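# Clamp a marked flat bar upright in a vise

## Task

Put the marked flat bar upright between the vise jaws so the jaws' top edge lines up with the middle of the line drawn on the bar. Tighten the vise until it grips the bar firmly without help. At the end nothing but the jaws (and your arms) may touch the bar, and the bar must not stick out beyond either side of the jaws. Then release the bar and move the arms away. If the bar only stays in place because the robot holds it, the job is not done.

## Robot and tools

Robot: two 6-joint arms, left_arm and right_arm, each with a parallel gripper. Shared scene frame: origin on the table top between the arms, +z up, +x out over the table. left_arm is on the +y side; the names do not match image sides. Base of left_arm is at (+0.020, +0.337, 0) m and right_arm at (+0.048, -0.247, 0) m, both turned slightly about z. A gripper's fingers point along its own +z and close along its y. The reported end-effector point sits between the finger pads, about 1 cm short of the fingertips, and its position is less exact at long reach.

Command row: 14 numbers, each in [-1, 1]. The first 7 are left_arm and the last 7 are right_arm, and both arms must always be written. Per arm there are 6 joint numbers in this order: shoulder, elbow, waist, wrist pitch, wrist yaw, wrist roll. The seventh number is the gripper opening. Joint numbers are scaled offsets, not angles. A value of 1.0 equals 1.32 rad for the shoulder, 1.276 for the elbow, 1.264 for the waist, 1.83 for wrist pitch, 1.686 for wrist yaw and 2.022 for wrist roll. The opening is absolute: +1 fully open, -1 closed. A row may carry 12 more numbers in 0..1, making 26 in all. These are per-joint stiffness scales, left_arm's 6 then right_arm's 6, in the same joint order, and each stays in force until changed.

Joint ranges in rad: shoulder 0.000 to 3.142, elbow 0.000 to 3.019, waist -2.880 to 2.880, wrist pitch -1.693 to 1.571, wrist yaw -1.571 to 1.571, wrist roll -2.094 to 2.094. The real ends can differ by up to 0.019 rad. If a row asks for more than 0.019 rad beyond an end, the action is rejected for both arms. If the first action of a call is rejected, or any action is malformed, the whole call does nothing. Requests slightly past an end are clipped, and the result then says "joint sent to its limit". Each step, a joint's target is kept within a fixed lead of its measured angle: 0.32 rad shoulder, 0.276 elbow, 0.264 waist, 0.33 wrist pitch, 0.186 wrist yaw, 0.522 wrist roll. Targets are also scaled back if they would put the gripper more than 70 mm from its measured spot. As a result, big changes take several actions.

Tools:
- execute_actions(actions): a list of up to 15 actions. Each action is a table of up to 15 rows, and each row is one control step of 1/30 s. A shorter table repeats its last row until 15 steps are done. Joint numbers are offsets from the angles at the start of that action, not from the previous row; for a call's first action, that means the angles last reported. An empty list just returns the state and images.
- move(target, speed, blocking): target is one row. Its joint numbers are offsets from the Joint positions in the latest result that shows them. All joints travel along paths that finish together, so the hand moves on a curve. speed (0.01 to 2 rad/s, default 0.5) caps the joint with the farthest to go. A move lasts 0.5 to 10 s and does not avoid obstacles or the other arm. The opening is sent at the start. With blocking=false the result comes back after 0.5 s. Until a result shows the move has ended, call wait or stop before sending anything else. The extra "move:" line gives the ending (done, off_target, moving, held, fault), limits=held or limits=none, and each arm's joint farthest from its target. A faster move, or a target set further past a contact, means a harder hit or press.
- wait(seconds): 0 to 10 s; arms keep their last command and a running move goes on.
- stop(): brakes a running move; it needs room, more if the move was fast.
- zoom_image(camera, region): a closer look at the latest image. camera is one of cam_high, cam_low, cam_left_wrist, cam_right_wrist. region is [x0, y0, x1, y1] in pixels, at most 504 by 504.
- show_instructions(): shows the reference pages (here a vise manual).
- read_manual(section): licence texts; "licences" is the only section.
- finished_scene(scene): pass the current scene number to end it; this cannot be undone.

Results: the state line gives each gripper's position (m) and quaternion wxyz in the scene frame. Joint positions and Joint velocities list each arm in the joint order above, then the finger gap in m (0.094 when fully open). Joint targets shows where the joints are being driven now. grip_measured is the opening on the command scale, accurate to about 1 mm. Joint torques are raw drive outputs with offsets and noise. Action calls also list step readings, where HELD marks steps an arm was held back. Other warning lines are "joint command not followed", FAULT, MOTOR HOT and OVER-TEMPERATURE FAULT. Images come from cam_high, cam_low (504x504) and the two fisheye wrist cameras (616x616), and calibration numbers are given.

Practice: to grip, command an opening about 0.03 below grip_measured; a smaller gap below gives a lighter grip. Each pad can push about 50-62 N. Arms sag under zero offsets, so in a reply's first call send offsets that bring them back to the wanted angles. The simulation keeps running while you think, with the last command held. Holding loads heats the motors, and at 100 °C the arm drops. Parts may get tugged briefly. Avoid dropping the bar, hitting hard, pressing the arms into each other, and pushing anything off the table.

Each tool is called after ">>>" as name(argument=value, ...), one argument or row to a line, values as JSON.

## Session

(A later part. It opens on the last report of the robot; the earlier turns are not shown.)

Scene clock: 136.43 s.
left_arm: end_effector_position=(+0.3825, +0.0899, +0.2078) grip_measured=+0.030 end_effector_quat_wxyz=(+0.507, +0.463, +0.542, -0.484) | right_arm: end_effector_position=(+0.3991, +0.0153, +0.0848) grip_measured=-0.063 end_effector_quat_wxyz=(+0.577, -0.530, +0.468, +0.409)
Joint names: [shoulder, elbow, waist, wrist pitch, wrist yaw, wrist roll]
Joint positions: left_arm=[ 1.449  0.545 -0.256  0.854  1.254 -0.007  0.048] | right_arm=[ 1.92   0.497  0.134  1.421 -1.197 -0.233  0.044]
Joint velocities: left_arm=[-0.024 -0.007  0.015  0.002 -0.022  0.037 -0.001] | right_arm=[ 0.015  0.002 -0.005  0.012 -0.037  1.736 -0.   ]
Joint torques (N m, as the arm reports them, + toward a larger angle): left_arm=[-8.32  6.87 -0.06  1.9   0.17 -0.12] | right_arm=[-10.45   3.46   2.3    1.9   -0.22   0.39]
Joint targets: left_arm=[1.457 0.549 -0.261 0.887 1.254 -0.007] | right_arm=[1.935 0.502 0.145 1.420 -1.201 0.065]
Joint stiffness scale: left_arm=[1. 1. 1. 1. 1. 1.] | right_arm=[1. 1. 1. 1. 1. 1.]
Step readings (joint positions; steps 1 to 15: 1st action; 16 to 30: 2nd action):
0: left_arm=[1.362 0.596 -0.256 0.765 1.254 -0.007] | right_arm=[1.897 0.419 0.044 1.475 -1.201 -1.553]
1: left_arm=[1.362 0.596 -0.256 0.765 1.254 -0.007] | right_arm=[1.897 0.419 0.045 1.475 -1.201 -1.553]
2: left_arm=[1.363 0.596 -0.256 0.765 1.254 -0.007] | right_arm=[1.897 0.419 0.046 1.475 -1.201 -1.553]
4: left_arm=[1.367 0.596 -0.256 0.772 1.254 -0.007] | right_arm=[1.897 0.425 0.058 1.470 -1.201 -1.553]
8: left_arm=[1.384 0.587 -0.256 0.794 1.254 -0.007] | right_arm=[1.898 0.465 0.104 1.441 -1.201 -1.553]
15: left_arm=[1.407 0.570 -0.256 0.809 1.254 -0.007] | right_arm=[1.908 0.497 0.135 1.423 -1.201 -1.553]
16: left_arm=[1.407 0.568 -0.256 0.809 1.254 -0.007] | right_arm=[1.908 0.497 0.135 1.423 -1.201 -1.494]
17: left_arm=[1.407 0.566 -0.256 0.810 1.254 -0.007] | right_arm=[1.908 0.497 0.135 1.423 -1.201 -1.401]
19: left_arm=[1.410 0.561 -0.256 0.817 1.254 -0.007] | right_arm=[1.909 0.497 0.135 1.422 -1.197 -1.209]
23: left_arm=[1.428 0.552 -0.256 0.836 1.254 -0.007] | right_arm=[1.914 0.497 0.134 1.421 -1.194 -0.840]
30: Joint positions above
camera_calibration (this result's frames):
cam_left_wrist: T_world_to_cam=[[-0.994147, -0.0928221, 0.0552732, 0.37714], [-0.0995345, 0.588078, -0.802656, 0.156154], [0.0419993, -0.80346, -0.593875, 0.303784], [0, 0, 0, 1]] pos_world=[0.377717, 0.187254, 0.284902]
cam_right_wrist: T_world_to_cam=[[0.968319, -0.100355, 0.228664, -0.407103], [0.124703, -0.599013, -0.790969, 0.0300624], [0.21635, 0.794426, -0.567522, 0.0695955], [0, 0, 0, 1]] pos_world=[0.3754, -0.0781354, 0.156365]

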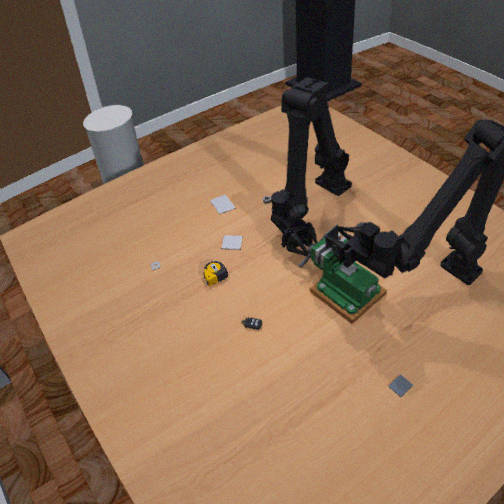

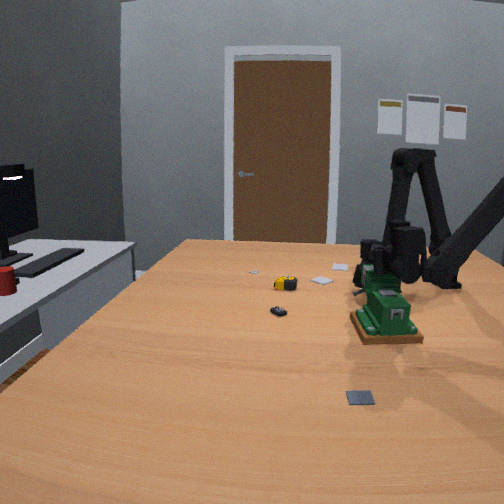

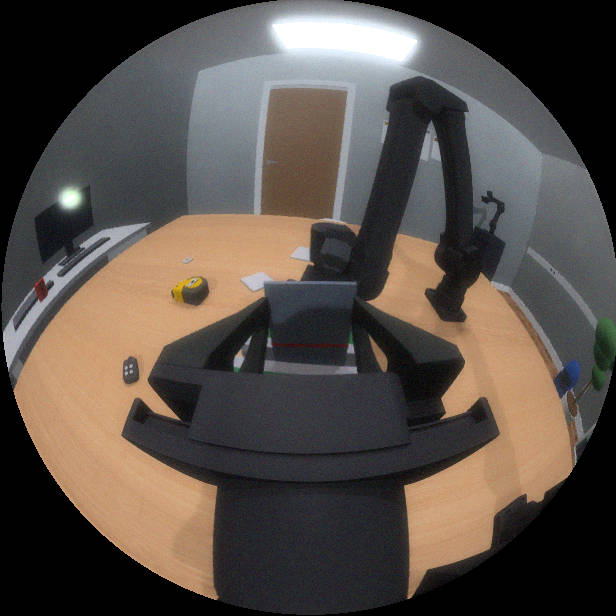

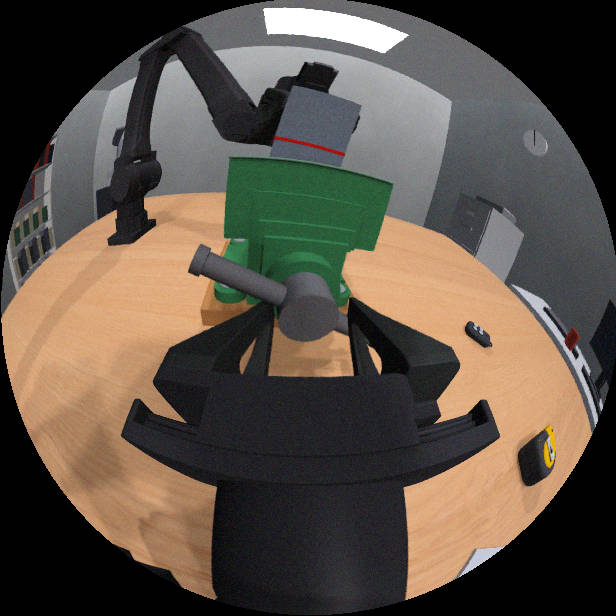

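>>> execute_actions(
  actions=[
    [[0.008,0.006,-0.004,0.021,0,0,0.0,0.011,0.004,0.008,-0.001,0,0.3,-0.064],[0.011,0.006,-0.004,0.025,0,0,0.0,0.011,0.004,0.008,-0.001,0,0.5,-0.064],[0.014,0.006,-0.004,0.029,0,0,0.0,0.011,0.004,0.008,-0.001,0,0.8,-0.064],[0.017,0.006,-0.004,0.033,0,0,0.0,0.011,0.004,0.008,-0.001,0,0.8,-0.064],[0.020,0.006,-0.004,0.037,0,0,0.0,0.011,0.004,0.008,-0.001,0,0.8,-0.064],[0.023,0.006,-0.004,0.041,0,0,0.0,0.011,0.004,0.008,-0.001,0,0.8,-0.064],[0.026,0.006,-0.004,0.045,0,0,0.0,0.011,0.004,0.008,-0.001,0,0.8,-0.064],[0.029,0.006,-0.004,0.049,0,0,0.0,0.011,0.004,0.008,-0.001,0,0.8,-0.064],[0.032,0.006,-0.004,0.052,0,0,0.0,0.011,0.004,0.008,-0.001,0,0.8,-0.064],[0.034,0.006,-0.004,0.055,0,0,0.0,0.011,0.004,0.008,-0.001,0,0.8,-0.064]],
    [[0.009,0.006,-0.004,0.021,0,0,0.0,0.011,0.004,0.008,-0.001,0,0.31,-0.064],[0.012,0.006,-0.004,0.024,0,0,0.0,0.011,0.004,0.008,-0.001,0,0.31,-0.064],[0.015,0.006,-0.004,0.028,0,0,0.0,0.011,0.004,0.008,-0.001,0,0.31,-0.064],[0.018,0.006,-0.004,0.031,0,0,0.0,0.011,0.004,0.008,-0.001,0,0.31,-0.064],[0.021,0.006,-0.004,0.034,0,0,0.0,0.011,0.004,0.008,-0.001,0,0.31,-0.064],[0.024,0.006,-0.004,0.038,0,0,0.0,0.011,0.004,0.008,-0.001,0,0.31,-0.064],[0.027,0.006,-0.004,0.041,0,0,0.0,0.011,0.004,0.008,-0.001,0,0.31,-0.064],[0.030,0.006,-0.004,0.044,0,0,0.0,0.011,0.004,0.008,-0.001,0,0.31,-0.064],[0.033,0.006,-0.004,0.047,0,0,0.0,0.011,0.004,0.008,-0.001,0,0.31,-0.064],[0.036,0.006,-0.004,0.050,0,0,0.0,0.011,0.004,0.008,-0.001,0,0.31,-0.064]],
    [[0.005,0.008,-0.004,0.016,0,0,0.0,0.008,0.002,0.004,0.0,0,-0.08,-0.064],[0.005,0.008,-0.004,0.016,0,0,0.0,0.006,0.0,0.002,0.002,0,-0.08,-0.064],[0.005,0.008,-0.004,0.016,0,0,0.0,0.002,-0.006,-0.006,0.005,0,-0.08,-0.064],[0.005,0.008,-0.004,0.016,0,0,0.0,-0.003,-0.014,-0.016,0.010,0,-0.08,-0.064],[0.005,0.008,-0.004,0.016,0,0,0.0,-0.008,-0.023,-0.026,0.014,0,-0.08,-0.064],[0.005,0.008,-0.004,0.016,0,0,0.0,-0.013,-0.032,-0.036,0.019,0,-0.08,-0.064],[0.005,0.008,-0.004,0.016,0,0,0.0,-0.018,-0.040,-0.046,0.024,0,-0.08,-0.064],[0.005,0.008,-0.004,0.016,0,0,0.0,-0.024,-0.049,-0.056,0.028,0,-0.08,-0.064],[0.005,0.008,-0.004,0.016,0,0,0.0,-0.029,-0.058,-0.066,0.033,0,-0.08,-0.064],[0.005,0.008,-0.004,0.016,0,0,0.0,-0.034,-0.0666,-0.076,0.0377,0,-0.08,-0.064]],
    [[0.004,0.008,-0.004,0.012,0,0,0.0,-0.012,0,0.0,0.006,0,-0.8,-0.064]],
    [[0.004,0.008,-0.004,0.012,0,0,0.0,-0.012,0,0.004,0.006,0,-0.8,-0.064]],
    [[0.004,0.008,-0.004,0.012,0,0,0.0,-0.012,0,0.004,0.006,0,-0.29,-0.064]],
  ],
)

Scene clock: 146.63 s.
left_arm: end_effector_position=(+0.3883, +0.0886, +0.1940) grip_measured=+0.030 end_effector_quat_wxyz=(+0.523, +0.472, +0.527, -0.476) | right_arm: end_effector_position=(+0.3882, -0.0220, +0.0857) grip_measured=-0.063 end_effector_quat_wxyz=(+0.700, -0.707, +0.030, -0.093)
Joint names: [shoulder, elbow, waist, wrist pitch, wrist yaw, wrist roll]
Joint positions: left_arm=[ 1.526  0.545 -0.256  0.98   1.254 -0.007  0.048] | right_arm=[ 1.897  0.415  0.044  1.473 -1.218 -1.667  0.044]
Joint velocities: left_arm=[-0.005 -0.012 -0.005 -0.032  0.007 -0.007  0.001] | right_arm=[-0.005 -0.002 -0.015 -0.002 -0.022 -0.139 -0.   ]
Joint torques (N m, as the arm reports them, + toward a larger angle): left_arm=[-9.46  6.92 -0.23  1.74  0.04 -0.02] | right_arm=[-12.07   2.22   1.12   2.35  -0.11  -0.09]
Joint targets: left_arm=[1.532 0.555 -0.261 1.002 1.254 -0.007] | right_arm=[1.881 0.415 0.049 1.484 -1.218 -1.704]
Joint stiffness scale: left_arm=[1. 1. 1. 1. 1. 1.] | right_arm=[1. 1. 1. 1. 1. 1.]
Step readings (joint positions; steps 1 to 15: 1st action; 16 to 30: 2nd action; 31 to 45: 3rd action; 46 to 60: 4th action; 61 to 75: 5th action; 76 to 90: 6th action):
0: left_arm=[1.449 0.545 -0.256 0.855 1.254 -0.007] | right_arm=[1.921 0.497 0.134 1.421 -1.201 0.031]
1: left_arm=[1.449 0.545 -0.256 0.857 1.254 -0.007] | right_arm=[1.921 0.497 0.134 1.421 -1.201 0.077]
2: left_arm=[1.450 0.545 -0.256 0.860 1.254 -0.007] | right_arm=[1.921 0.497 0.134 1.421 -1.202 0.162]
4: left_arm=[1.453 0.545 -0.256 0.871 1.254 -0.007] | right_arm=[1.922 0.497 0.135 1.421 -1.204 0.347]
8: left_arm=[1.467 0.545 -0.256 0.899 1.254 -0.007] | right_arm=[1.922 0.497 0.136 1.421 -1.207 0.714]
15: left_arm=[1.487 0.545 -0.256 0.921 1.254 -0.007] | right_arm=[1.922 0.497 0.139 1.421 -1.210 1.199]
16: left_arm=[1.487 0.545 -0.256 0.923 1.254 -0.007] | right_arm=[1.922 0.497 0.139 1.421 -1.213 1.278]
17: left_arm=[1.487 0.545 -0.256 0.926 1.254 -0.007] | right_arm=[1.922 0.497 0.139 1.421 -1.214 1.371]
19: left_arm=[1.490 0.545 -0.256 0.937 1.254 -0.007] | right_arm=[1.922 0.497 0.139 1.421 -1.216 1.520]
23: left_arm=[1.505 0.545 -0.256 0.961 1.254 -0.007] | right_arm=[1.922 0.497 0.139 1.421 -1.217 1.679]
30: left_arm=[1.526 0.545 -0.256 0.980 1.254 -0.007] | right_arm=[1.922 0.497 0.140 1.421 -1.217 1.767]
31: left_arm=[1.526 0.545 -0.256 0.980 1.254 -0.007] | right_arm=[1.922 0.497 0.140 1.421 -1.218 1.746]
32: left_arm=[1.526 0.545 -0.256 0.980 1.254 -0.007] | right_arm=[1.922 0.497 0.140 1.421 -1.218 1.721]
34: left_arm=[1.526 0.545 -0.256 0.980 1.254 -0.007] | right_arm=[1.922 0.496 0.140 1.422 -1.218 1.685]
38: left_arm=[1.526 0.545 -0.256 0.980 1.254 -0.007] | right_arm=[1.921 0.466 0.111 1.442 -1.218 1.647]
45: left_arm=[1.526 0.545 -0.256 0.980 1.254 -0.007] | right_arm=[1.897 0.415 0.044 1.473 -1.218 1.627]
46: left_arm=[1.526 0.545 -0.256 0.980 1.254 -0.007] | right_arm=[1.897 0.415 0.044 1.473 -1.218 1.550]
47: left_arm=[1.526 0.545 -0.256 0.980 1.254 -0.007] | right_arm=[1.897 0.415 0.044 1.473 -1.218 1.451]
49: left_arm=[1.526 0.545 -0.256 0.980 1.254 -0.007] | right_arm=[1.897 0.415 0.044 1.473 -1.218 1.257]
53: left_arm=[1.526 0.545 -0.256 0.980 1.254 -0.007] | right_arm=[1.897 0.415 0.044 1.473 -1.218 0.868]
60: left_arm=[1.526 0.545 -0.256 0.980 1.254 -0.007] | right_arm=[1.897 0.415 0.044 1.473 -1.218 0.257]
61: left_arm=[1.526 0.545 -0.256 0.980 1.254 -0.007] | right_arm=[1.897 0.415 0.044 1.473 -1.218 0.169]
62: left_arm=[1.526 0.545 -0.256 0.980 1.254 -0.007] | right_arm=[1.897 0.415 0.044 1.473 -1.218 0.071]
64: left_arm=[1.526 0.545 -0.256 0.980 1.254 -0.007] | right_arm=[1.897 0.415 0.044 1.473 -1.218 -0.123]
68: left_arm=[1.526 0.545 -0.256 0.980 1.254 -0.007] | right_arm=[1.897 0.415 0.044 1.473 -1.218 -0.512]
75: left_arm=[1.526 0.545 -0.256 0.980 1.254 -0.007] | right_arm=[1.897 0.415 0.044 1.473 -1.218 -1.117]
76: left_arm=[1.526 0.545 -0.256 0.980 1.254 -0.007] | right_arm=[1.897 0.415 0.044 1.473 -1.218 -1.206]
77: left_arm=[1.526 0.545 -0.256 0.980 1.254 -0.007] | right_arm=[1.897 0.415 0.044 1.473 -1.218 -1.300]
79: left_arm=[1.526 0.545 -0.256 0.980 1.254 -0.007] | right_arm=[1.897 0.415 0.044 1.473 -1.218 -1.440]
83: left_arm=[1.526 0.545 -0.256 0.980 1.254 -0.007] | right_arm=[1.897 0.415 0.044 1.473 -1.218 -1.587]
90: Joint positions above
camera_calibration (this result's frames):
cam_left_wrist: T_world_to_cam=[[-0.995681, -0.0924879, 0.00803224, 0.39322], [-0.0603901, 0.579551, -0.812695, 0.133907], [0.0705094, -0.80967, -0.582634, 0.281657], [0, 0, 0, 1]] pos_world=[0.379749, 0.186811, 0.26977]
cam_right_wrist: T_world_to_cam=[[-0.086118, 0.0206605, 0.996071, -0.0543473], [0.6963, -0.713821, 0.0750067, -0.288816], [0.712565, 0.700024, 0.0470869, -0.145266], [0, 0, 0, 1]] pos_world=[0.299934, -0.103351, 0.082637]

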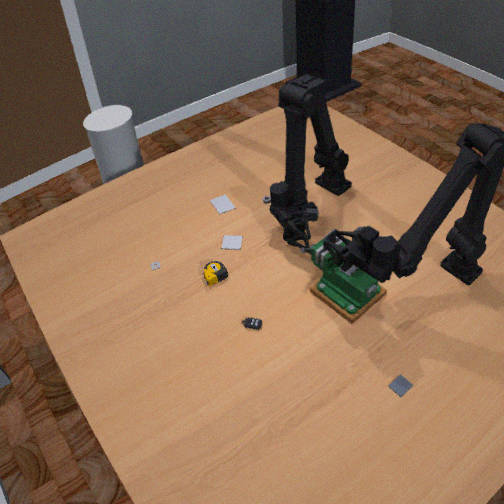

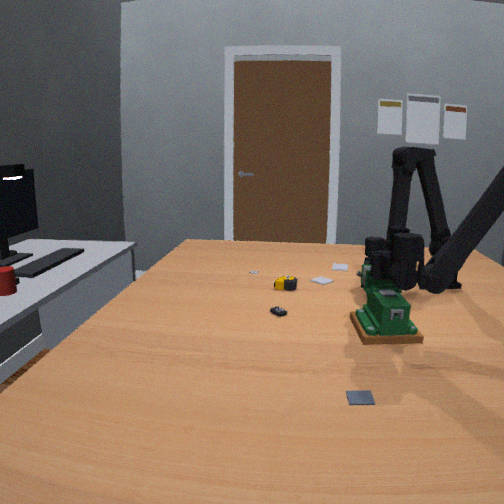

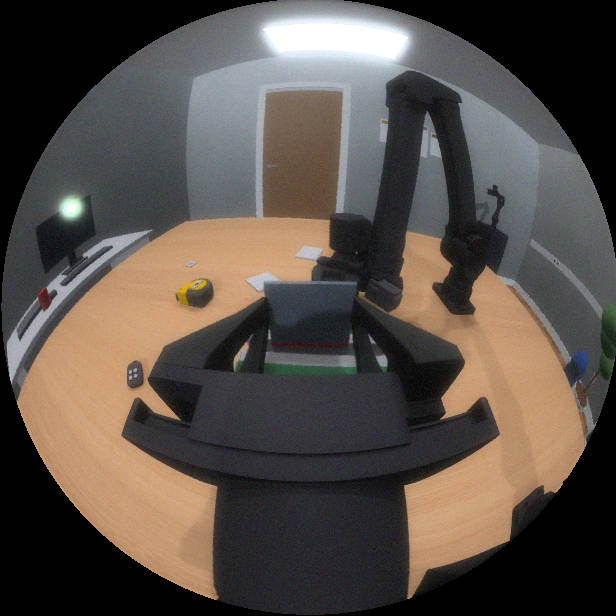

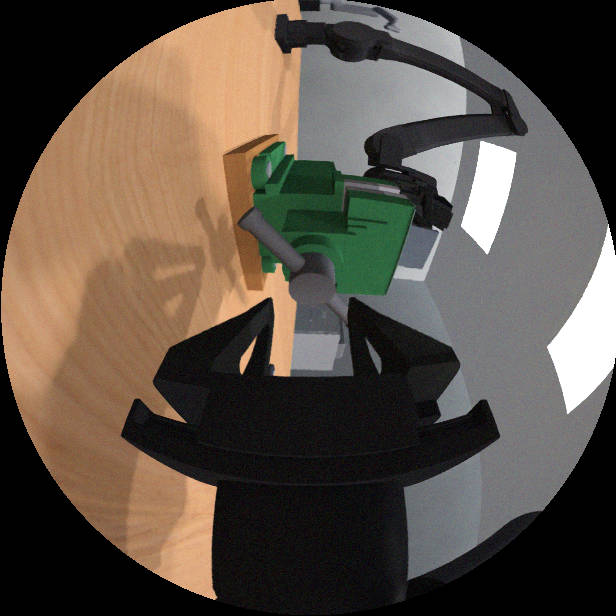

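>>> zoom_image(
  camera="cam_left_wrist",
  region=[230, 320, 390, 380],
)

>>> zoom_image(
  camera="cam_high",
  region=[290, 210, 390, 310],
)

Region (230, 320, 390, 380) of cam_left_wrist's 616x616 image, scaled by 3.150, with more detail than that image has; it fills the top 189 rows of this view, and the rest is white.

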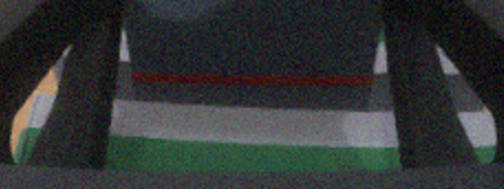

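Region (290, 210, 390, 310) of cam_high's 504x504 image, scaled by 5.040, with more detail than that image has.

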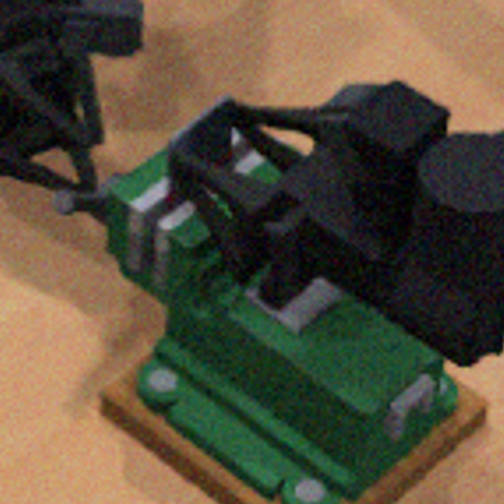

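>>> execute_actions(
  actions=[
    [[0.006,0.008,-0.004,0.014,0,0,0.0,-0.007,0.009,0.013,0.001,0.006,0,-0.064],[0.008,0.008,-0.004,0.016,0,0,0.0,-0.002,0.017,0.022,-0.004,0.010,0,-0.064],[0.010,0.008,-0.004,0.018,0,0,0.0,0.003,0.026,0.031,-0.008,0.014,0,-0.064],[0.012,0.008,-0.004,0.020,0,0,0.0,0.008,0.034,0.040,-0.013,0.016,0,-0.064],[0.014,0.008,-0.004,0.022,0,0,0.0,0.013,0.042,0.049,-0.017,0.016,0,-0.064],[0.015,0.008,-0.004,0.024,0,0,0.0,0.018,0.050,0.058,-0.022,0.016,0,-0.064],[0.015,0.008,-0.004,0.024,0,0,0.0,0.024,0.058,0.067,-0.027,0.016,0,-0.064],[0.015,0.008,-0.004,0.024,0,0,0.0,0.029,0.066,0.076,-0.032,0.016,0,-0.064]],
    [[0.004,0.008,-0.004,0.012,0,0,0.0,0.012,0.004,0.008,-0.002,0.005,0.2,-0.064],[0.004,0.008,-0.004,0.012,0,0,0.0,0.012,0.004,0.008,-0.002,0.005,0.4,-0.064],[0.004,0.008,-0.004,0.012,0,0,0.0,0.012,0.004,0.008,-0.002,0.005,0.8,-0.064]],
  ],
)

>>> wait(
  seconds=0.3,
)

>>> zoom_image(
  camera="cam_right_wrist",
  region=[220, 100, 400, 220],
)

Scene clock: 159.27 s.
left_arm: end_effector_position=(+0.3888, +0.0885, +0.1922) grip_measured=+0.030 end_effector_quat_wxyz=(+0.524, +0.473, +0.526, -0.475) | right_arm: end_effector_position=(+0.3975, +0.0157, +0.0859) grip_measured=-0.063 end_effector_quat_wxyz=(+0.603, -0.558, +0.435, +0.368)
Joint names: [shoulder, elbow, waist, wrist pitch, wrist yaw, wrist roll]
Joint positions: left_arm=[ 1.536  0.545 -0.256  0.994  1.254 -0.007  0.048] | right_arm=[ 1.914  0.489  0.138  1.422 -1.185 -0.363  0.044]
Joint velocities: left_arm=[-0.015 -0.012 -0.015  0.017 -0.066 -0.095 -0.   ] | right_arm=[ 0.015 -0.007  0.005 -0.007  0.037  1.78   0.   ]
Joint torques (N m, as the arm reports them, + toward a larger angle): left_arm=[-9.23  6.88 -0.61  1.59  0.13 -0.07] | right_arm=[-10.91   3.3    1.94   1.71  -0.02   0.4 ]
Joint targets: left_arm=[1.541 0.555 -0.261 1.016 1.254 -0.007] | right_arm=[1.925 0.494 0.149 1.420 -1.184 -0.065]
Joint stiffness scale: left_arm=[1. 1. 1. 1. 1. 1.] | right_arm=[1. 1. 1. 1. 1. 1.]
Step readings (joint positions; steps 1 to 15: 1st action; 16 to 30: 2nd action):
0: left_arm=[1.526 0.545 -0.256 0.980 1.254 -0.007] | right_arm=[1.897 0.415 0.044 1.473 -1.218 -1.688]
1: left_arm=[1.526 0.545 -0.256 0.980 1.254 -0.007] | right_arm=[1.897 0.415 0.045 1.473 -1.214 -1.687]
2: left_arm=[1.526 0.545 -0.256 0.980 1.254 -0.007] | right_arm=[1.897 0.416 0.046 1.473 -1.208 -1.687]
4: left_arm=[1.527 0.545 -0.256 0.982 1.254 -0.007] | right_arm=[1.897 0.421 0.058 1.469 -1.198 -1.685]
8: left_arm=[1.533 0.545 -0.256 0.992 1.254 -0.007] | right_arm=[1.899 0.460 0.107 1.441 -1.194 -1.684]
15: left_arm=[1.536 0.545 -0.256 0.994 1.254 -0.007] | right_arm=[1.909 0.489 0.139 1.424 -1.193 -1.683]
16: left_arm=[1.536 0.545 -0.256 0.994 1.254 -0.007] | right_arm=[1.909 0.489 0.139 1.424 -1.190 -1.624]
17: left_arm=[1.536 0.545 -0.256 0.994 1.254 -0.007] | right_arm=[1.909 0.489 0.139 1.424 -1.188 -1.531]
19: left_arm=[1.536 0.545 -0.256 0.994 1.254 -0.007] | right_arm=[1.909 0.489 0.139 1.424 -1.185 -1.337]
23: left_arm=[1.536 0.545 -0.256 0.994 1.254 -0.007] | right_arm=[1.910 0.489 0.138 1.423 -1.184 -0.969]
30: Joint positions above
camera_calibration (this result's frames):
cam_left_wrist: T_world_to_cam=[[-0.995706, -0.0924825, 0.0040324, 0.39456], [-0.0570564, 0.578825, -0.813453, 0.131397], [0.0728962, -0.81019, -0.581617, 0.279345], [0, 0, 0, 1]] pos_world=[0.379999, 0.186757, 0.267766]
cam_right_wrist: T_world_to_cam=[[0.930155, -0.103318, 0.352331, -0.401226], [0.219994, -0.61145, -0.760086, -0.00893207], [0.293964, 0.784509, -0.546014, 0.0376824], [0, 0, 0, 1]] pos_world=[0.36409, -0.0764777, 0.15515]

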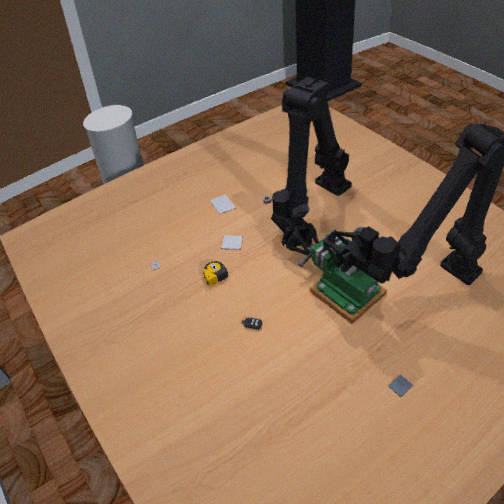

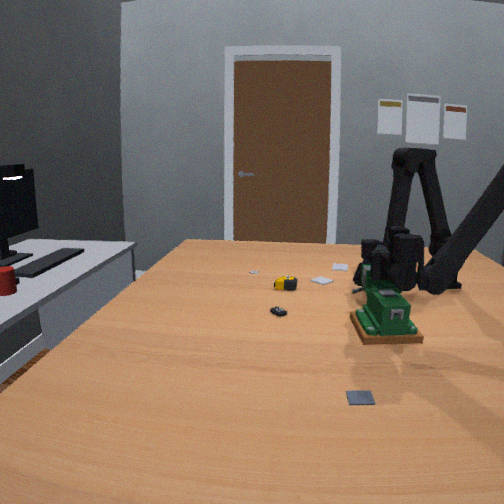

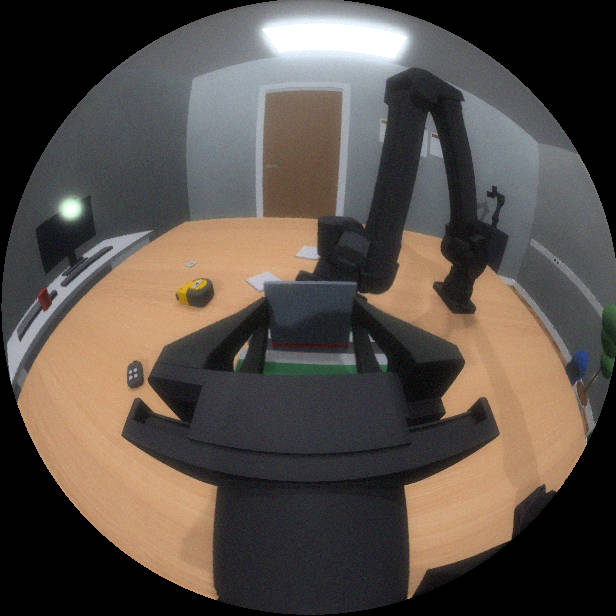

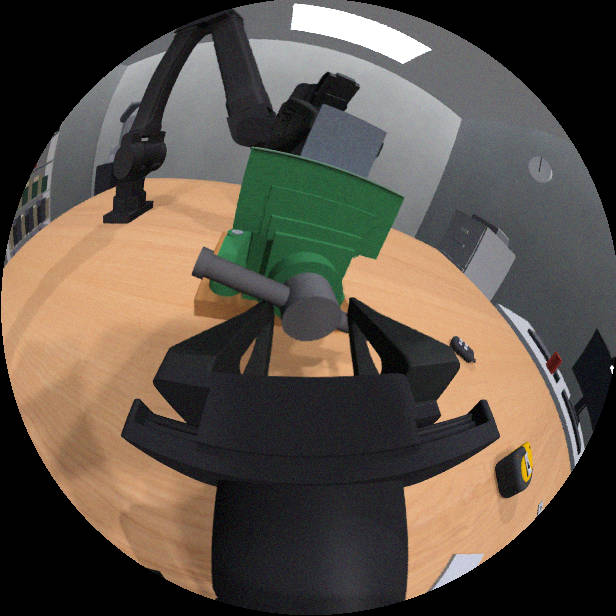

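Scene clock: 159.57 s.
left_arm: end_effector_position=(+0.3888, +0.0885, +0.1922) grip_measured=+0.030 end_effector_quat_wxyz=(+0.524, +0.473, +0.526, -0.475) | right_arm: end_effector_position=(+0.3972, +0.0157, +0.0856) grip_measured=-0.063 end_effector_quat_wxyz=(+0.556, -0.505, +0.496, +0.435)
Joint names: [shoulder, elbow, waist, wrist pitch, wrist yaw, wrist roll]
Joint positions: left_arm=[ 1.536  0.545 -0.256  0.994  1.254 -0.007  0.048] | right_arm=[ 1.914  0.489  0.138  1.421 -1.187 -0.135  0.044]
Joint velocities: left_arm=[-0.005  0.007  0.005 -0.012  0.007  0.095  0.001] | right_arm=[-0.005  0.022 -0.015 -0.017 -0.022  0.227  0.   ]
Joint torques (N m, as the arm reports them, + toward a larger angle): left_arm=[-9.73  6.85 -0.32  1.68  0.08 -0.1 ] | right_arm=[-10.86   3.4    1.85   1.86   0.05   0.38]
Joint targets: left_arm=[1.541 0.555 -0.261 1.016 1.254 -0.007] | right_arm=[1.925 0.494 0.149 1.420 -1.184 -0.065]
Joint stiffness scale: left_arm=[1. 1. 1. 1. 1. 1.] | right_arm=[1. 1. 1. 1. 1. 1.]
wait: 0.30 s; no rest
camera_calibration (this result's frames):
cam_left_wrist: T_world_to_cam=[[-0.995706, -0.0924825, 0.0040324, 0.39456], [-0.0570564, 0.578825, -0.813453, 0.131397], [0.0728962, -0.81019, -0.581617, 0.279345], [0, 0, 0, 1]] pos_world=[0.379999, 0.186757, 0.267766]
cam_right_wrist: T_world_to_cam=[[0.985608, -0.107879, 0.130151, -0.403735], [0.0416137, -0.591382, -0.805317, 0.065335], [0.163846, 0.799143, -0.578382, 0.0918115], [0, 0, 0, 1]] pos_world=[0.380162, -0.078287, 0.158264]

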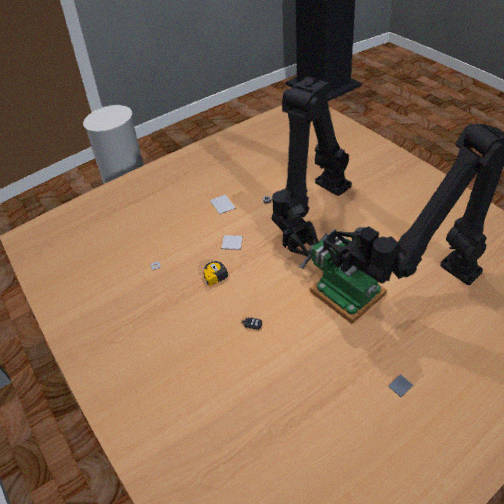

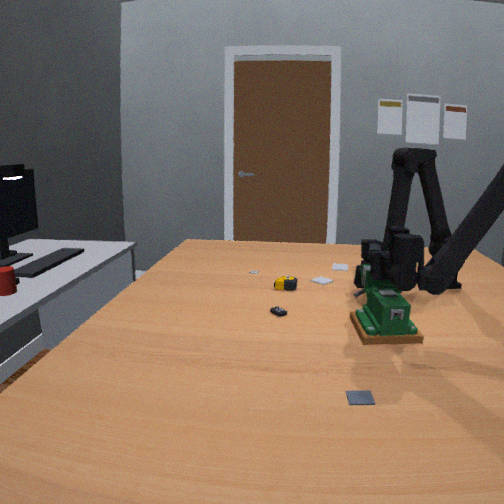

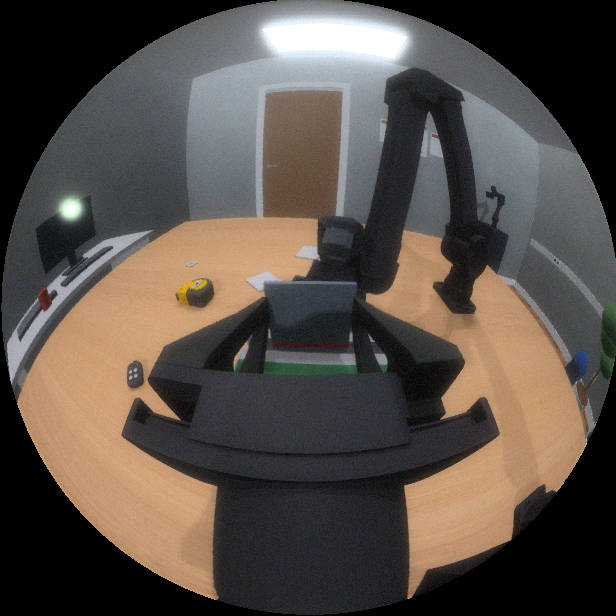

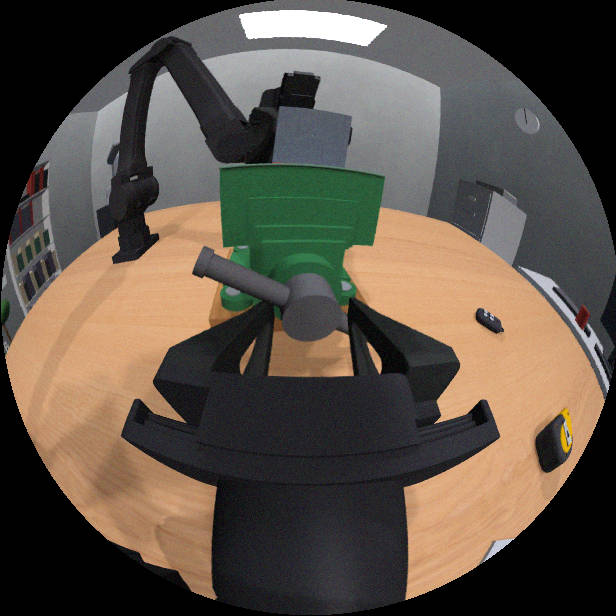

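Region (220, 100, 400, 220) of cam_right_wrist's 616x616 image, scaled by 2.800, with more detail than that image has.

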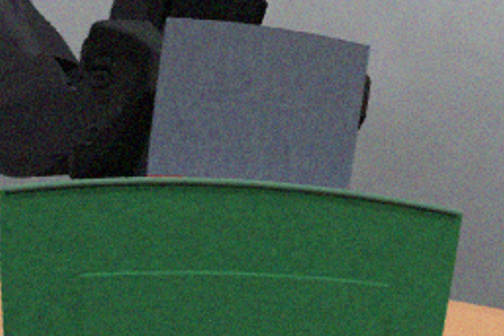

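>>> zoom_image(
  camera="cam_right_wrist",
  region=[262, 150, 352, 180],
)

>>> zoom_image(
  camera="cam_left_wrist",
  region=[260, 330, 360, 370],
)

Region (262, 150, 352, 180) of cam_right_wrist's 616x616 image, scaled by 5.600, with more detail than that image has.

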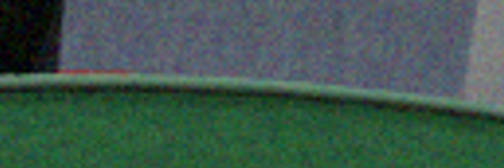

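Region (260, 330, 360, 370) of cam_left_wrist's 616x616 image, scaled by 5.040, with more detail than that image has; it fills the top 202 rows of this view, and the rest is white.

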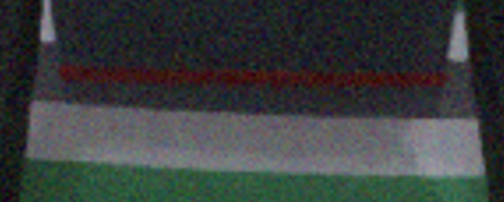

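>>> execute_actions(
  actions=[
    [[0.004,0.008,-0.002,0.014,0.001,0.003,0.0,0.008,0.004,0.008,-0.001,0,0.3,-0.064],[0.004,0.008,0.001,0.016,0.002,0.006,0.0,0.008,0.004,0.008,-0.001,0,0.5,-0.064],[0.004,0.008,0.004,0.018,0.003,0.009,0.0,0.008,0.004,0.008,-0.001,0,0.8,-0.064],[0.004,0.008,0.007,0.020,0.004,0.011,0.0,0.008,0.004,0.008,-0.001,0,0.8,-0.064],[0.004,0.008,0.010,0.022,0.005,0.013,0.0,0.008,0.004,0.008,-0.001,0,0.8,-0.064],[0.004,0.008,0.012,0.024,0.006,0.015,0.0,0.008,0.004,0.008,-0.001,0,0.8,-0.064],[0.004,0.008,0.0146,0.025,0.007,0.016,0.0,0.008,0.004,0.008,-0.001,0,0.8,-0.064]],
    [[0.004,0.008,0.003,0.010,0,0.003,0.0,0.008,0.004,0.008,-0.001,0,0.39,-0.064]],
    [[0.004,0.008,0.003,0.010,0,0.003,0.0,0.006,0.002,0.004,0.0,0,-0.08,-0.064],[0.004,0.008,0.003,0.010,0,0.003,0.0,0.004,0.0,0.002,0.002,0,-0.08,-0.064],[0.004,0.008,0.003,0.010,0,0.003,0.0,0.001,-0.006,-0.006,0.005,0,-0.08,-0.064],[0.004,0.008,0.003,0.010,0,0.003,0.0,-0.003,-0.013,-0.015,0.010,0,-0.08,-0.064],[0.004,0.008,0.003,0.010,0,0.003,0.0,-0.008,-0.021,-0.025,0.014,0,-0.08,-0.064],[0.004,0.008,0.003,0.010,0,0.003,0.0,-0.012,-0.029,-0.034,0.019,0,-0.08,-0.064],[0.004,0.008,0.003,0.010,0,0.003,0.0,-0.017,-0.037,-0.043,0.024,0,-0.08,-0.064],[0.004,0.008,0.003,0.010,0,0.003,0.0,-0.021,-0.045,-0.053,0.028,0,-0.08,-0.064],[0.004,0.008,0.003,0.010,0,0.003,0.0,-0.026,-0.053,-0.062,0.033,0,-0.08,-0.064],[0.004,0.008,0.003,0.010,0,0.003,0.0,-0.0295,-0.060,-0.071,0.0377,0,-0.08,-0.064]],
    [[0.004,0.008,0.003,0.010,0,0.003,0.0,-0.012,0,0.0,0.006,0,-0.8,-0.064]],
    [[0.004,0.008,0.003,0.010,0,0.003,0.0,-0.012,0,0.004,0.006,0,-0.8,-0.064]],
    [[0.004,0.008,0.003,0.010,0,0.003,0.0,-0.012,0,0.004,0.006,0,-0.33,-0.064]],
    [[0.004,0.008,0.003,0.010,0,0.003,0.0,-0.007,0.009,0.013,0.001,0,-0.02,-0.064],[0.004,0.008,0.003,0.010,0,0.003,0.0,-0.002,0.017,0.022,-0.004,0,-0.02,-0.064],[0.004,0.008,0.003,0.010,0,0.003,0.0,0.003,0.025,0.031,-0.008,0,-0.02,-0.064],[0.004,0.008,0.003,0.010,0,0.003,0.0,0.008,0.033,0.040,-0.013,0,-0.02,-0.064],[0.004,0.008,0.003,0.010,0,0.003,0.0,0.013,0.041,0.049,-0.017,0,-0.02,-0.064],[0.004,0.008,0.003,0.010,0,0.003,0.0,0.018,0.049,0.058,-0.022,0,-0.02,-0.064],[0.004,0.008,0.003,0.010,0,0.003,0.0,0.024,0.057,0.067,-0.027,0,-0.02,-0.064],[0.004,0.008,0.003,0.010,0,0.003,0.0,0.029,0.065,0.075,-0.032,0,-0.02,-0.064]],
    [[0.004,0.008,0.003,0.010,0,0.003,0.0,0.010,0.004,0.008,-0.002,0.003,0.2,-0.064],[0.004,0.008,0.003,0.010,0,0.003,0.0,0.010,0.004,0.008,-0.002,0.003,0.4,-0.064],[0.004,0.008,0.003,0.010,0,0.003,0.0,0.010,0.004,0.008,-0.002,0.003,0.8,-0.064]],
  ],
)

>>> wait(
  seconds=0.3,
)

>>> zoom_image(
  camera="cam_right_wrist",
  region=[250, 145, 350, 185],
)

>>> zoom_image(
  camera="cam_left_wrist",
  region=[260, 330, 360, 370],
)

Scene clock: 185.77 s.
left_arm: end_effector_position=(+0.3884, +0.0899, +0.1940) grip_measured=+0.030 end_effector_quat_wxyz=(+0.533, +0.482, +0.514, -0.468) | right_arm: end_effector_position=(+0.3944, +0.0174, +0.0862) grip_measured=-0.063 end_effector_quat_wxyz=(+0.585, -0.543, +0.453, +0.397)
Joint names: [shoulder, elbow, waist, wrist pitch, wrist yaw, wrist roll]
Joint positions: left_arm=[ 1.536  0.545 -0.252  1.008  1.263  0.016  0.048] | right_arm=[ 1.911  0.489  0.143  1.419 -1.196 -0.283  0.044]
Joint velocities: left_arm=[-0.024  0.012 -0.005  0.007 -0.022  0.007 -0.001] | right_arm=[ 0.015  0.002 -0.015  0.007  0.037  1.751 -0.001]
Joint torques (N m, as the arm reports them, + toward a larger angle): left_arm=[-9.52  6.85  0.72  1.39  0.21  0.03] | right_arm=[-10.88   3.51   1.84   1.98  -0.11   0.36]
Joint targets: left_arm=[1.541 0.555 -0.248 1.027 1.263 0.022] | right_arm=[1.922 0.494 0.153 1.419 -1.196 0.012]
Joint stiffness scale: left_arm=[1. 1. 1. 1. 1. 1.] | right_arm=[1. 1. 1. 1. 1. 1.]
Step readings (joint positions; steps 1 to 15: 1st action; 16 to 30: 2nd action; 31 to 45: 3rd action; 46 to 60: 4th action; 61 to 75: 5th action; 76 to 90: 6th action; 91 to 105: 7th action; 106 to 120: 8th action):
0: left_arm=[1.536 0.545 -0.256 0.994 1.254 -0.007] | right_arm=[1.914 0.489 0.138 1.421 -1.188 -0.098]
1: left_arm=[1.536 0.545 -0.256 0.994 1.254 -0.007] | right_arm=[1.914 0.489 0.138 1.420 -1.188 -0.026]
2: left_arm=[1.536 0.545 -0.256 0.994 1.255 -0.006] | right_arm=[1.914 0.489 0.138 1.420 -1.190 0.067]
4: left_arm=[1.536 0.545 -0.256 0.994 1.257 -0.002] | right_arm=[1.914 0.489 0.138 1.420 -1.192 0.252]
8: left_arm=[1.536 0.545 -0.256 1.005 1.263 0.009] | right_arm=[1.914 0.489 0.138 1.420 -1.195 0.621]
15: left_arm=[1.536 0.545 -0.252 1.008 1.263 0.016] | right_arm=[1.914 0.489 0.138 1.420 -1.197 1.209]
16: left_arm=[1.536 0.545 -0.252 1.008 1.263 0.016] | right_arm=[1.914 0.489 0.138 1.420 -1.199 1.293]
17: left_arm=[1.536 0.545 -0.252 1.008 1.263 0.016] | right_arm=[1.914 0.489 0.138 1.420 -1.199 1.385]
19: left_arm=[1.536 0.545 -0.252 1.008 1.263 0.016] | right_arm=[1.914 0.489 0.138 1.420 -1.200 1.569]
23: left_arm=[1.536 0.545 -0.252 1.008 1.263 0.016] | right_arm=[1.914 0.489 0.138 1.420 -1.201 1.801]
30: left_arm=[1.536 0.545 -0.252 1.008 1.263 0.016] | right_arm=[1.914 0.489 0.138 1.420 -1.201 1.929]
31: left_arm=[1.536 0.545 -0.252 1.008 1.263 0.016] | right_arm=[1.914 0.489 0.138 1.420 -1.201 1.909]
32: left_arm=[1.536 0.545 -0.252 1.008 1.263 0.016] | right_arm=[1.914 0.489 0.138 1.420 -1.201 1.884]
34: left_arm=[1.536 0.545 -0.252 1.008 1.263 0.016] | right_arm=[1.914 0.489 0.138 1.420 -1.201 1.847]
38: left_arm=[1.536 0.545 -0.252 1.008 1.263 0.016] | right_arm=[1.914 0.461 0.112 1.441 -1.201 1.809]
45: left_arm=[1.536 0.545 -0.252 1.008 1.263 0.016] | right_arm=[1.898 0.416 0.050 1.472 -1.201 1.789]
46: left_arm=[1.536 0.545 -0.252 1.008 1.263 0.016] | right_arm=[1.897 0.416 0.050 1.472 -1.201 1.712]
47: left_arm=[1.536 0.545 -0.252 1.008 1.263 0.016] | right_arm=[1.897 0.416 0.050 1.472 -1.201 1.614]
49: left_arm=[1.536 0.545 -0.252 1.008 1.263 0.016] | right_arm=[1.897 0.416 0.050 1.472 -1.201 1.419]
53: left_arm=[1.536 0.545 -0.252 1.008 1.263 0.016] | right_arm=[1.897 0.416 0.050 1.472 -1.201 1.030]
60: left_arm=[1.536 0.545 -0.252 1.008 1.263 0.016] | right_arm=[1.897 0.416 0.050 1.472 -1.201 0.420]
61: left_arm=[1.536 0.545 -0.252 1.008 1.263 0.016] | right_arm=[1.897 0.416 0.050 1.472 -1.201 0.331]
62: left_arm=[1.536 0.545 -0.252 1.008 1.263 0.016] | right_arm=[1.897 0.416 0.050 1.472 -1.201 0.234]
64: left_arm=[1.536 0.545 -0.252 1.008 1.263 0.016] | right_arm=[1.897 0.416 0.050 1.472 -1.201 0.039]
68: left_arm=[1.536 0.545 -0.252 1.008 1.263 0.016] | right_arm=[1.897 0.416 0.050 1.472 -1.201 -0.349]
75: left_arm=[1.536 0.545 -0.252 1.008 1.263 0.016] | right_arm=[1.897 0.416 0.050 1.472 -1.201 -0.955]
76: left_arm=[1.536 0.545 -0.252 1.008 1.263 0.016] | right_arm=[1.897 0.416 0.050 1.472 -1.201 -1.043]
77: left_arm=[1.536 0.545 -0.252 1.008 1.263 0.016] | right_arm=[1.897 0.416 0.050 1.472 -1.201 -1.141]
79: left_arm=[1.536 0.545 -0.252 1.008 1.263 0.016] | right_arm=[1.897 0.416 0.050 1.472 -1.201 -1.307]
83: left_arm=[1.536 0.545 -0.252 1.008 1.263 0.016] | right_arm=[1.897 0.416 0.050 1.472 -1.201 -1.485]
90: left_arm=[1.536 0.545 -0.252 1.008 1.263 0.016] | right_arm=[1.897 0.416 0.050 1.472 -1.201 -1.582]
91: left_arm=[1.536 0.545 -0.252 1.008 1.263 0.016] | right_arm=[1.897 0.416 0.050 1.472 -1.201 -1.587]
92: left_arm=[1.536 0.545 -0.252 1.008 1.263 0.016] | right_arm=[1.897 0.416 0.051 1.472 -1.201 -1.590]
94: left_arm=[1.536 0.545 -0.252 1.008 1.263 0.016] | right_arm=[1.897 0.421 0.063 1.467 -1.201 -1.596]
98: left_arm=[1.536 0.545 -0.252 1.008 1.263 0.016] | right_arm=[1.899 0.459 0.112 1.440 -1.201 -1.602]
105: left_arm=[1.536 0.545 -0.252 1.008 1.263 0.016] | right_arm=[1.909 0.489 0.143 1.422 -1.201 -1.605]
106: left_arm=[1.536 0.545 -0.252 1.008 1.263 0.016] | right_arm=[1.909 0.489 0.143 1.422 -1.200 -1.547]
107: left_arm=[1.536 0.545 -0.252 1.008 1.263 0.016] | right_arm=[1.909 0.489 0.143 1.422 -1.199 -1.454]
109: left_arm=[1.536 0.545 -0.252 1.008 1.263 0.016] | right_arm=[1.909 0.489 0.143 1.422 -1.196 -1.261]
113: left_arm=[1.536 0.545 -0.252 1.008 1.263 0.016] | right_arm=[1.911 0.489 0.143 1.419 -1.192 -0.891]
120: Joint positions above
camera_calibration (this result's frames):
cam_left_wrist: T_world_to_cam=[[-0.995558, -0.0880101, -0.0334586, 0.40102], [-0.0237292, 0.57841, -0.815401, 0.119552], [0.0911163, -0.810985, -0.577929, 0.273884], [0, 0, 0, 1]] pos_world=[0.37712, 0.188259, 0.269186]
cam_right_wrist: T_world_to_cam=[[0.956955, -0.0919058, 0.2753, -0.40236], [0.166718, -0.60237, -0.780612, 0.0156823], [0.237575, 0.792909, -0.561119, 0.0608163], [0, 0, 0, 1]] pos_world=[0.367977, -0.0757544, 0.157136]

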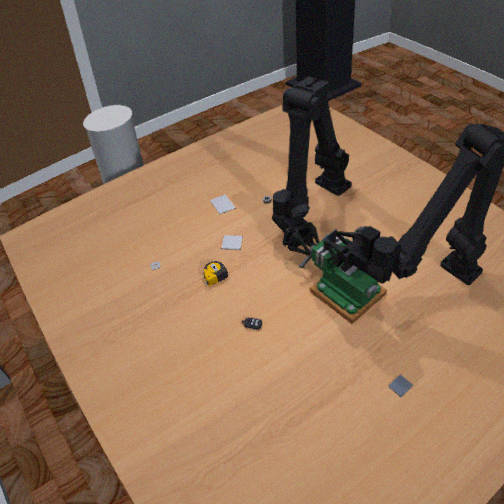

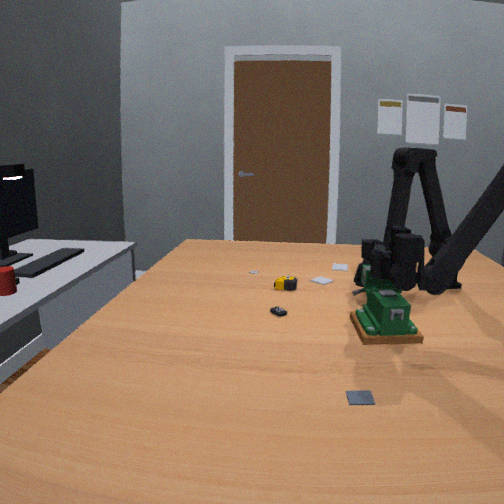

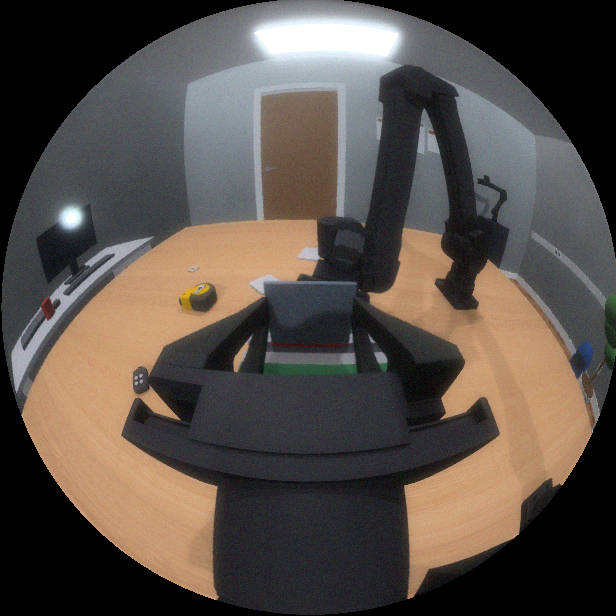

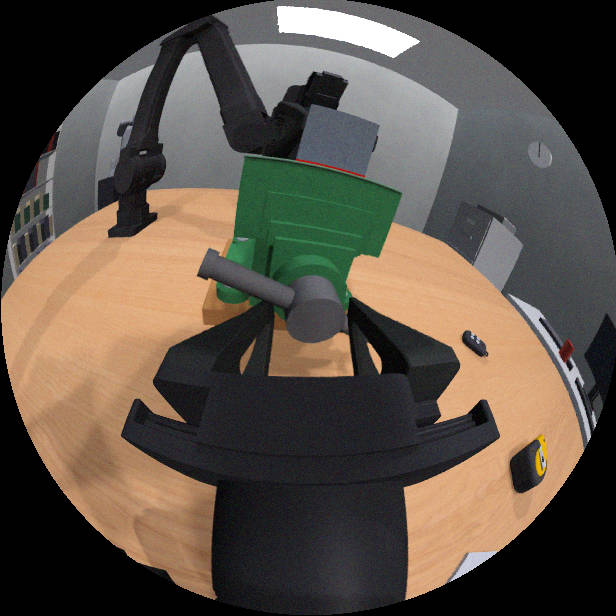

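Scene clock: 186.07 s.
left_arm: end_effector_position=(+0.3884, +0.0899, +0.1940) grip_measured=+0.030 end_effector_quat_wxyz=(+0.533, +0.482, +0.514, -0.468) | right_arm: end_effector_position=(+0.3942, +0.0175, +0.0862) grip_measured=-0.063 end_effector_quat_wxyz=(+0.536, -0.489, +0.512, +0.461)
Joint names: [shoulder, elbow, waist, wrist pitch, wrist yaw, wrist roll]
Joint positions: left_arm=[ 1.536  0.545 -0.252  1.008  1.263  0.016  0.048] | right_arm=[ 1.911  0.489  0.143  1.419 -1.196 -0.057  0.044]
Joint velocities: left_arm=[ 0.005 -0.012 -0.005 -0.007  0.022 -0.007  0.   ] | right_arm=[ 0.005 -0.012 -0.005 -0.017  0.022  0.242  0.   ]
Joint torques (N m, as the arm reports them, + toward a larger angle): left_arm=[-9.53  7.01 -0.26  1.5   0.09  0.03] | right_arm=[-10.84   3.43   1.64   1.97  -0.13   0.31]
Joint targets: left_arm=[1.541 0.555 -0.248 1.027 1.263 0.022] | right_arm=[1.922 0.494 0.153 1.419 -1.196 0.012]
Joint stiffness scale: left_arm=[1. 1. 1. 1. 1. 1.] | right_arm=[1. 1. 1. 1. 1. 1.]
wait: 0.30 s; no rest
camera_calibration (this result's frames):
cam_left_wrist: T_world_to_cam=[[-0.995558, -0.0880101, -0.0334586, 0.40102], [-0.0237292, 0.57841, -0.815401, 0.119552], [0.0911163, -0.810985, -0.577929, 0.273884], [0, 0, 0, 1]] pos_world=[0.37712, 0.188259, 0.269186]
cam_right_wrist: T_world_to_cam=[[0.994089, -0.0951508, 0.0522815, -0.397591], [-0.0132843, -0.58454, -0.811256, 0.089007], [0.107752, 0.805767, -0.582348, 0.113625], [0, 0, 0, 1]] pos_world=[0.38418, -0.077358, 0.159163]

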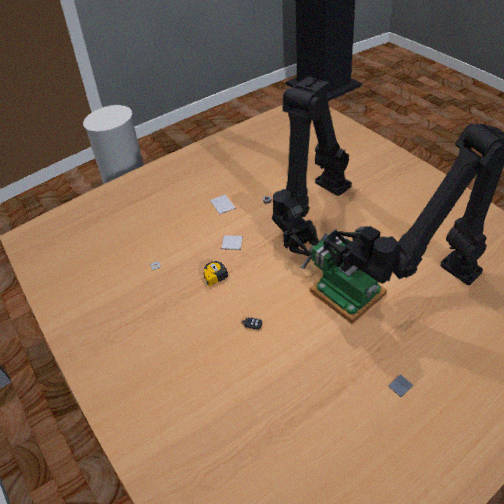

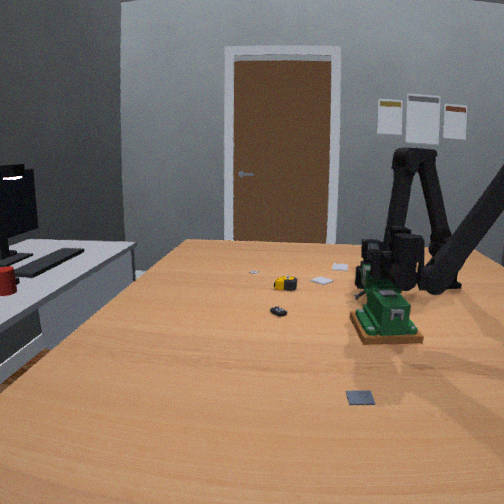

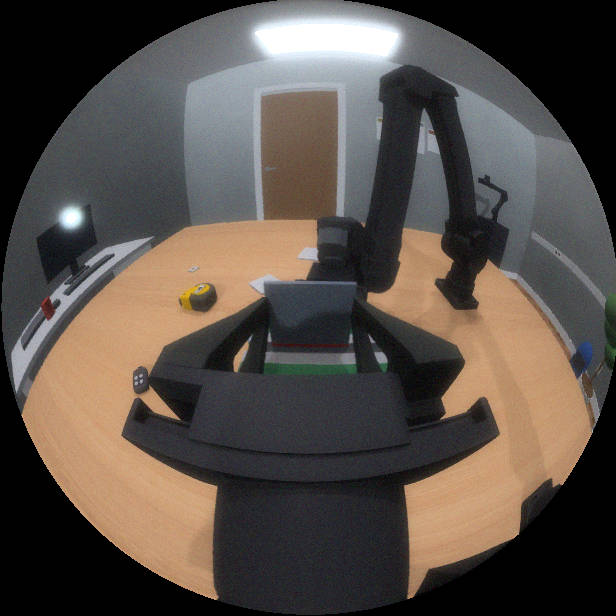

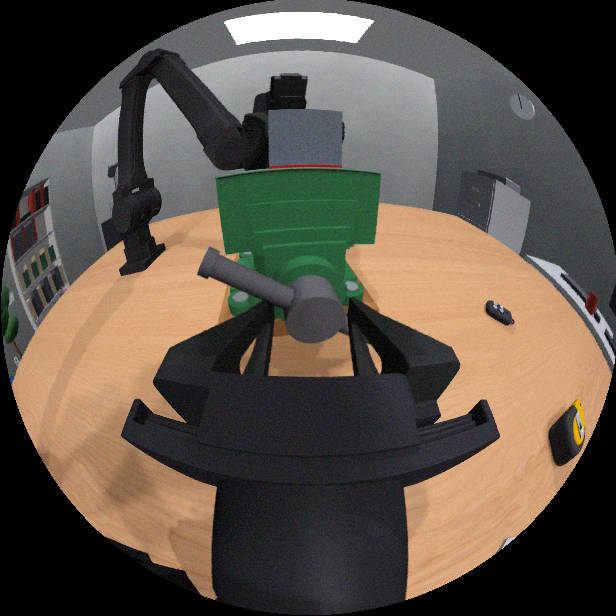

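Region (250, 145, 350, 185) of cam_right_wrist's 616x616 image, scaled by 5.040, with more detail than that image has; it fills the top 202 rows of this view, and the rest is white.

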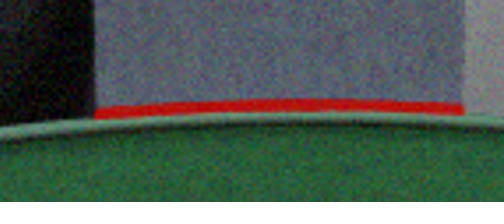

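Region (260, 330, 360, 370) of cam_left_wrist's 616x616 image, scaled by 5.040, with more detail than that image has; it fills the top 202 rows of this view, and the rest is white.

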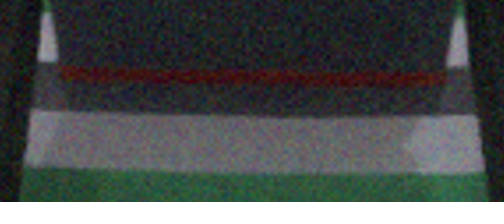

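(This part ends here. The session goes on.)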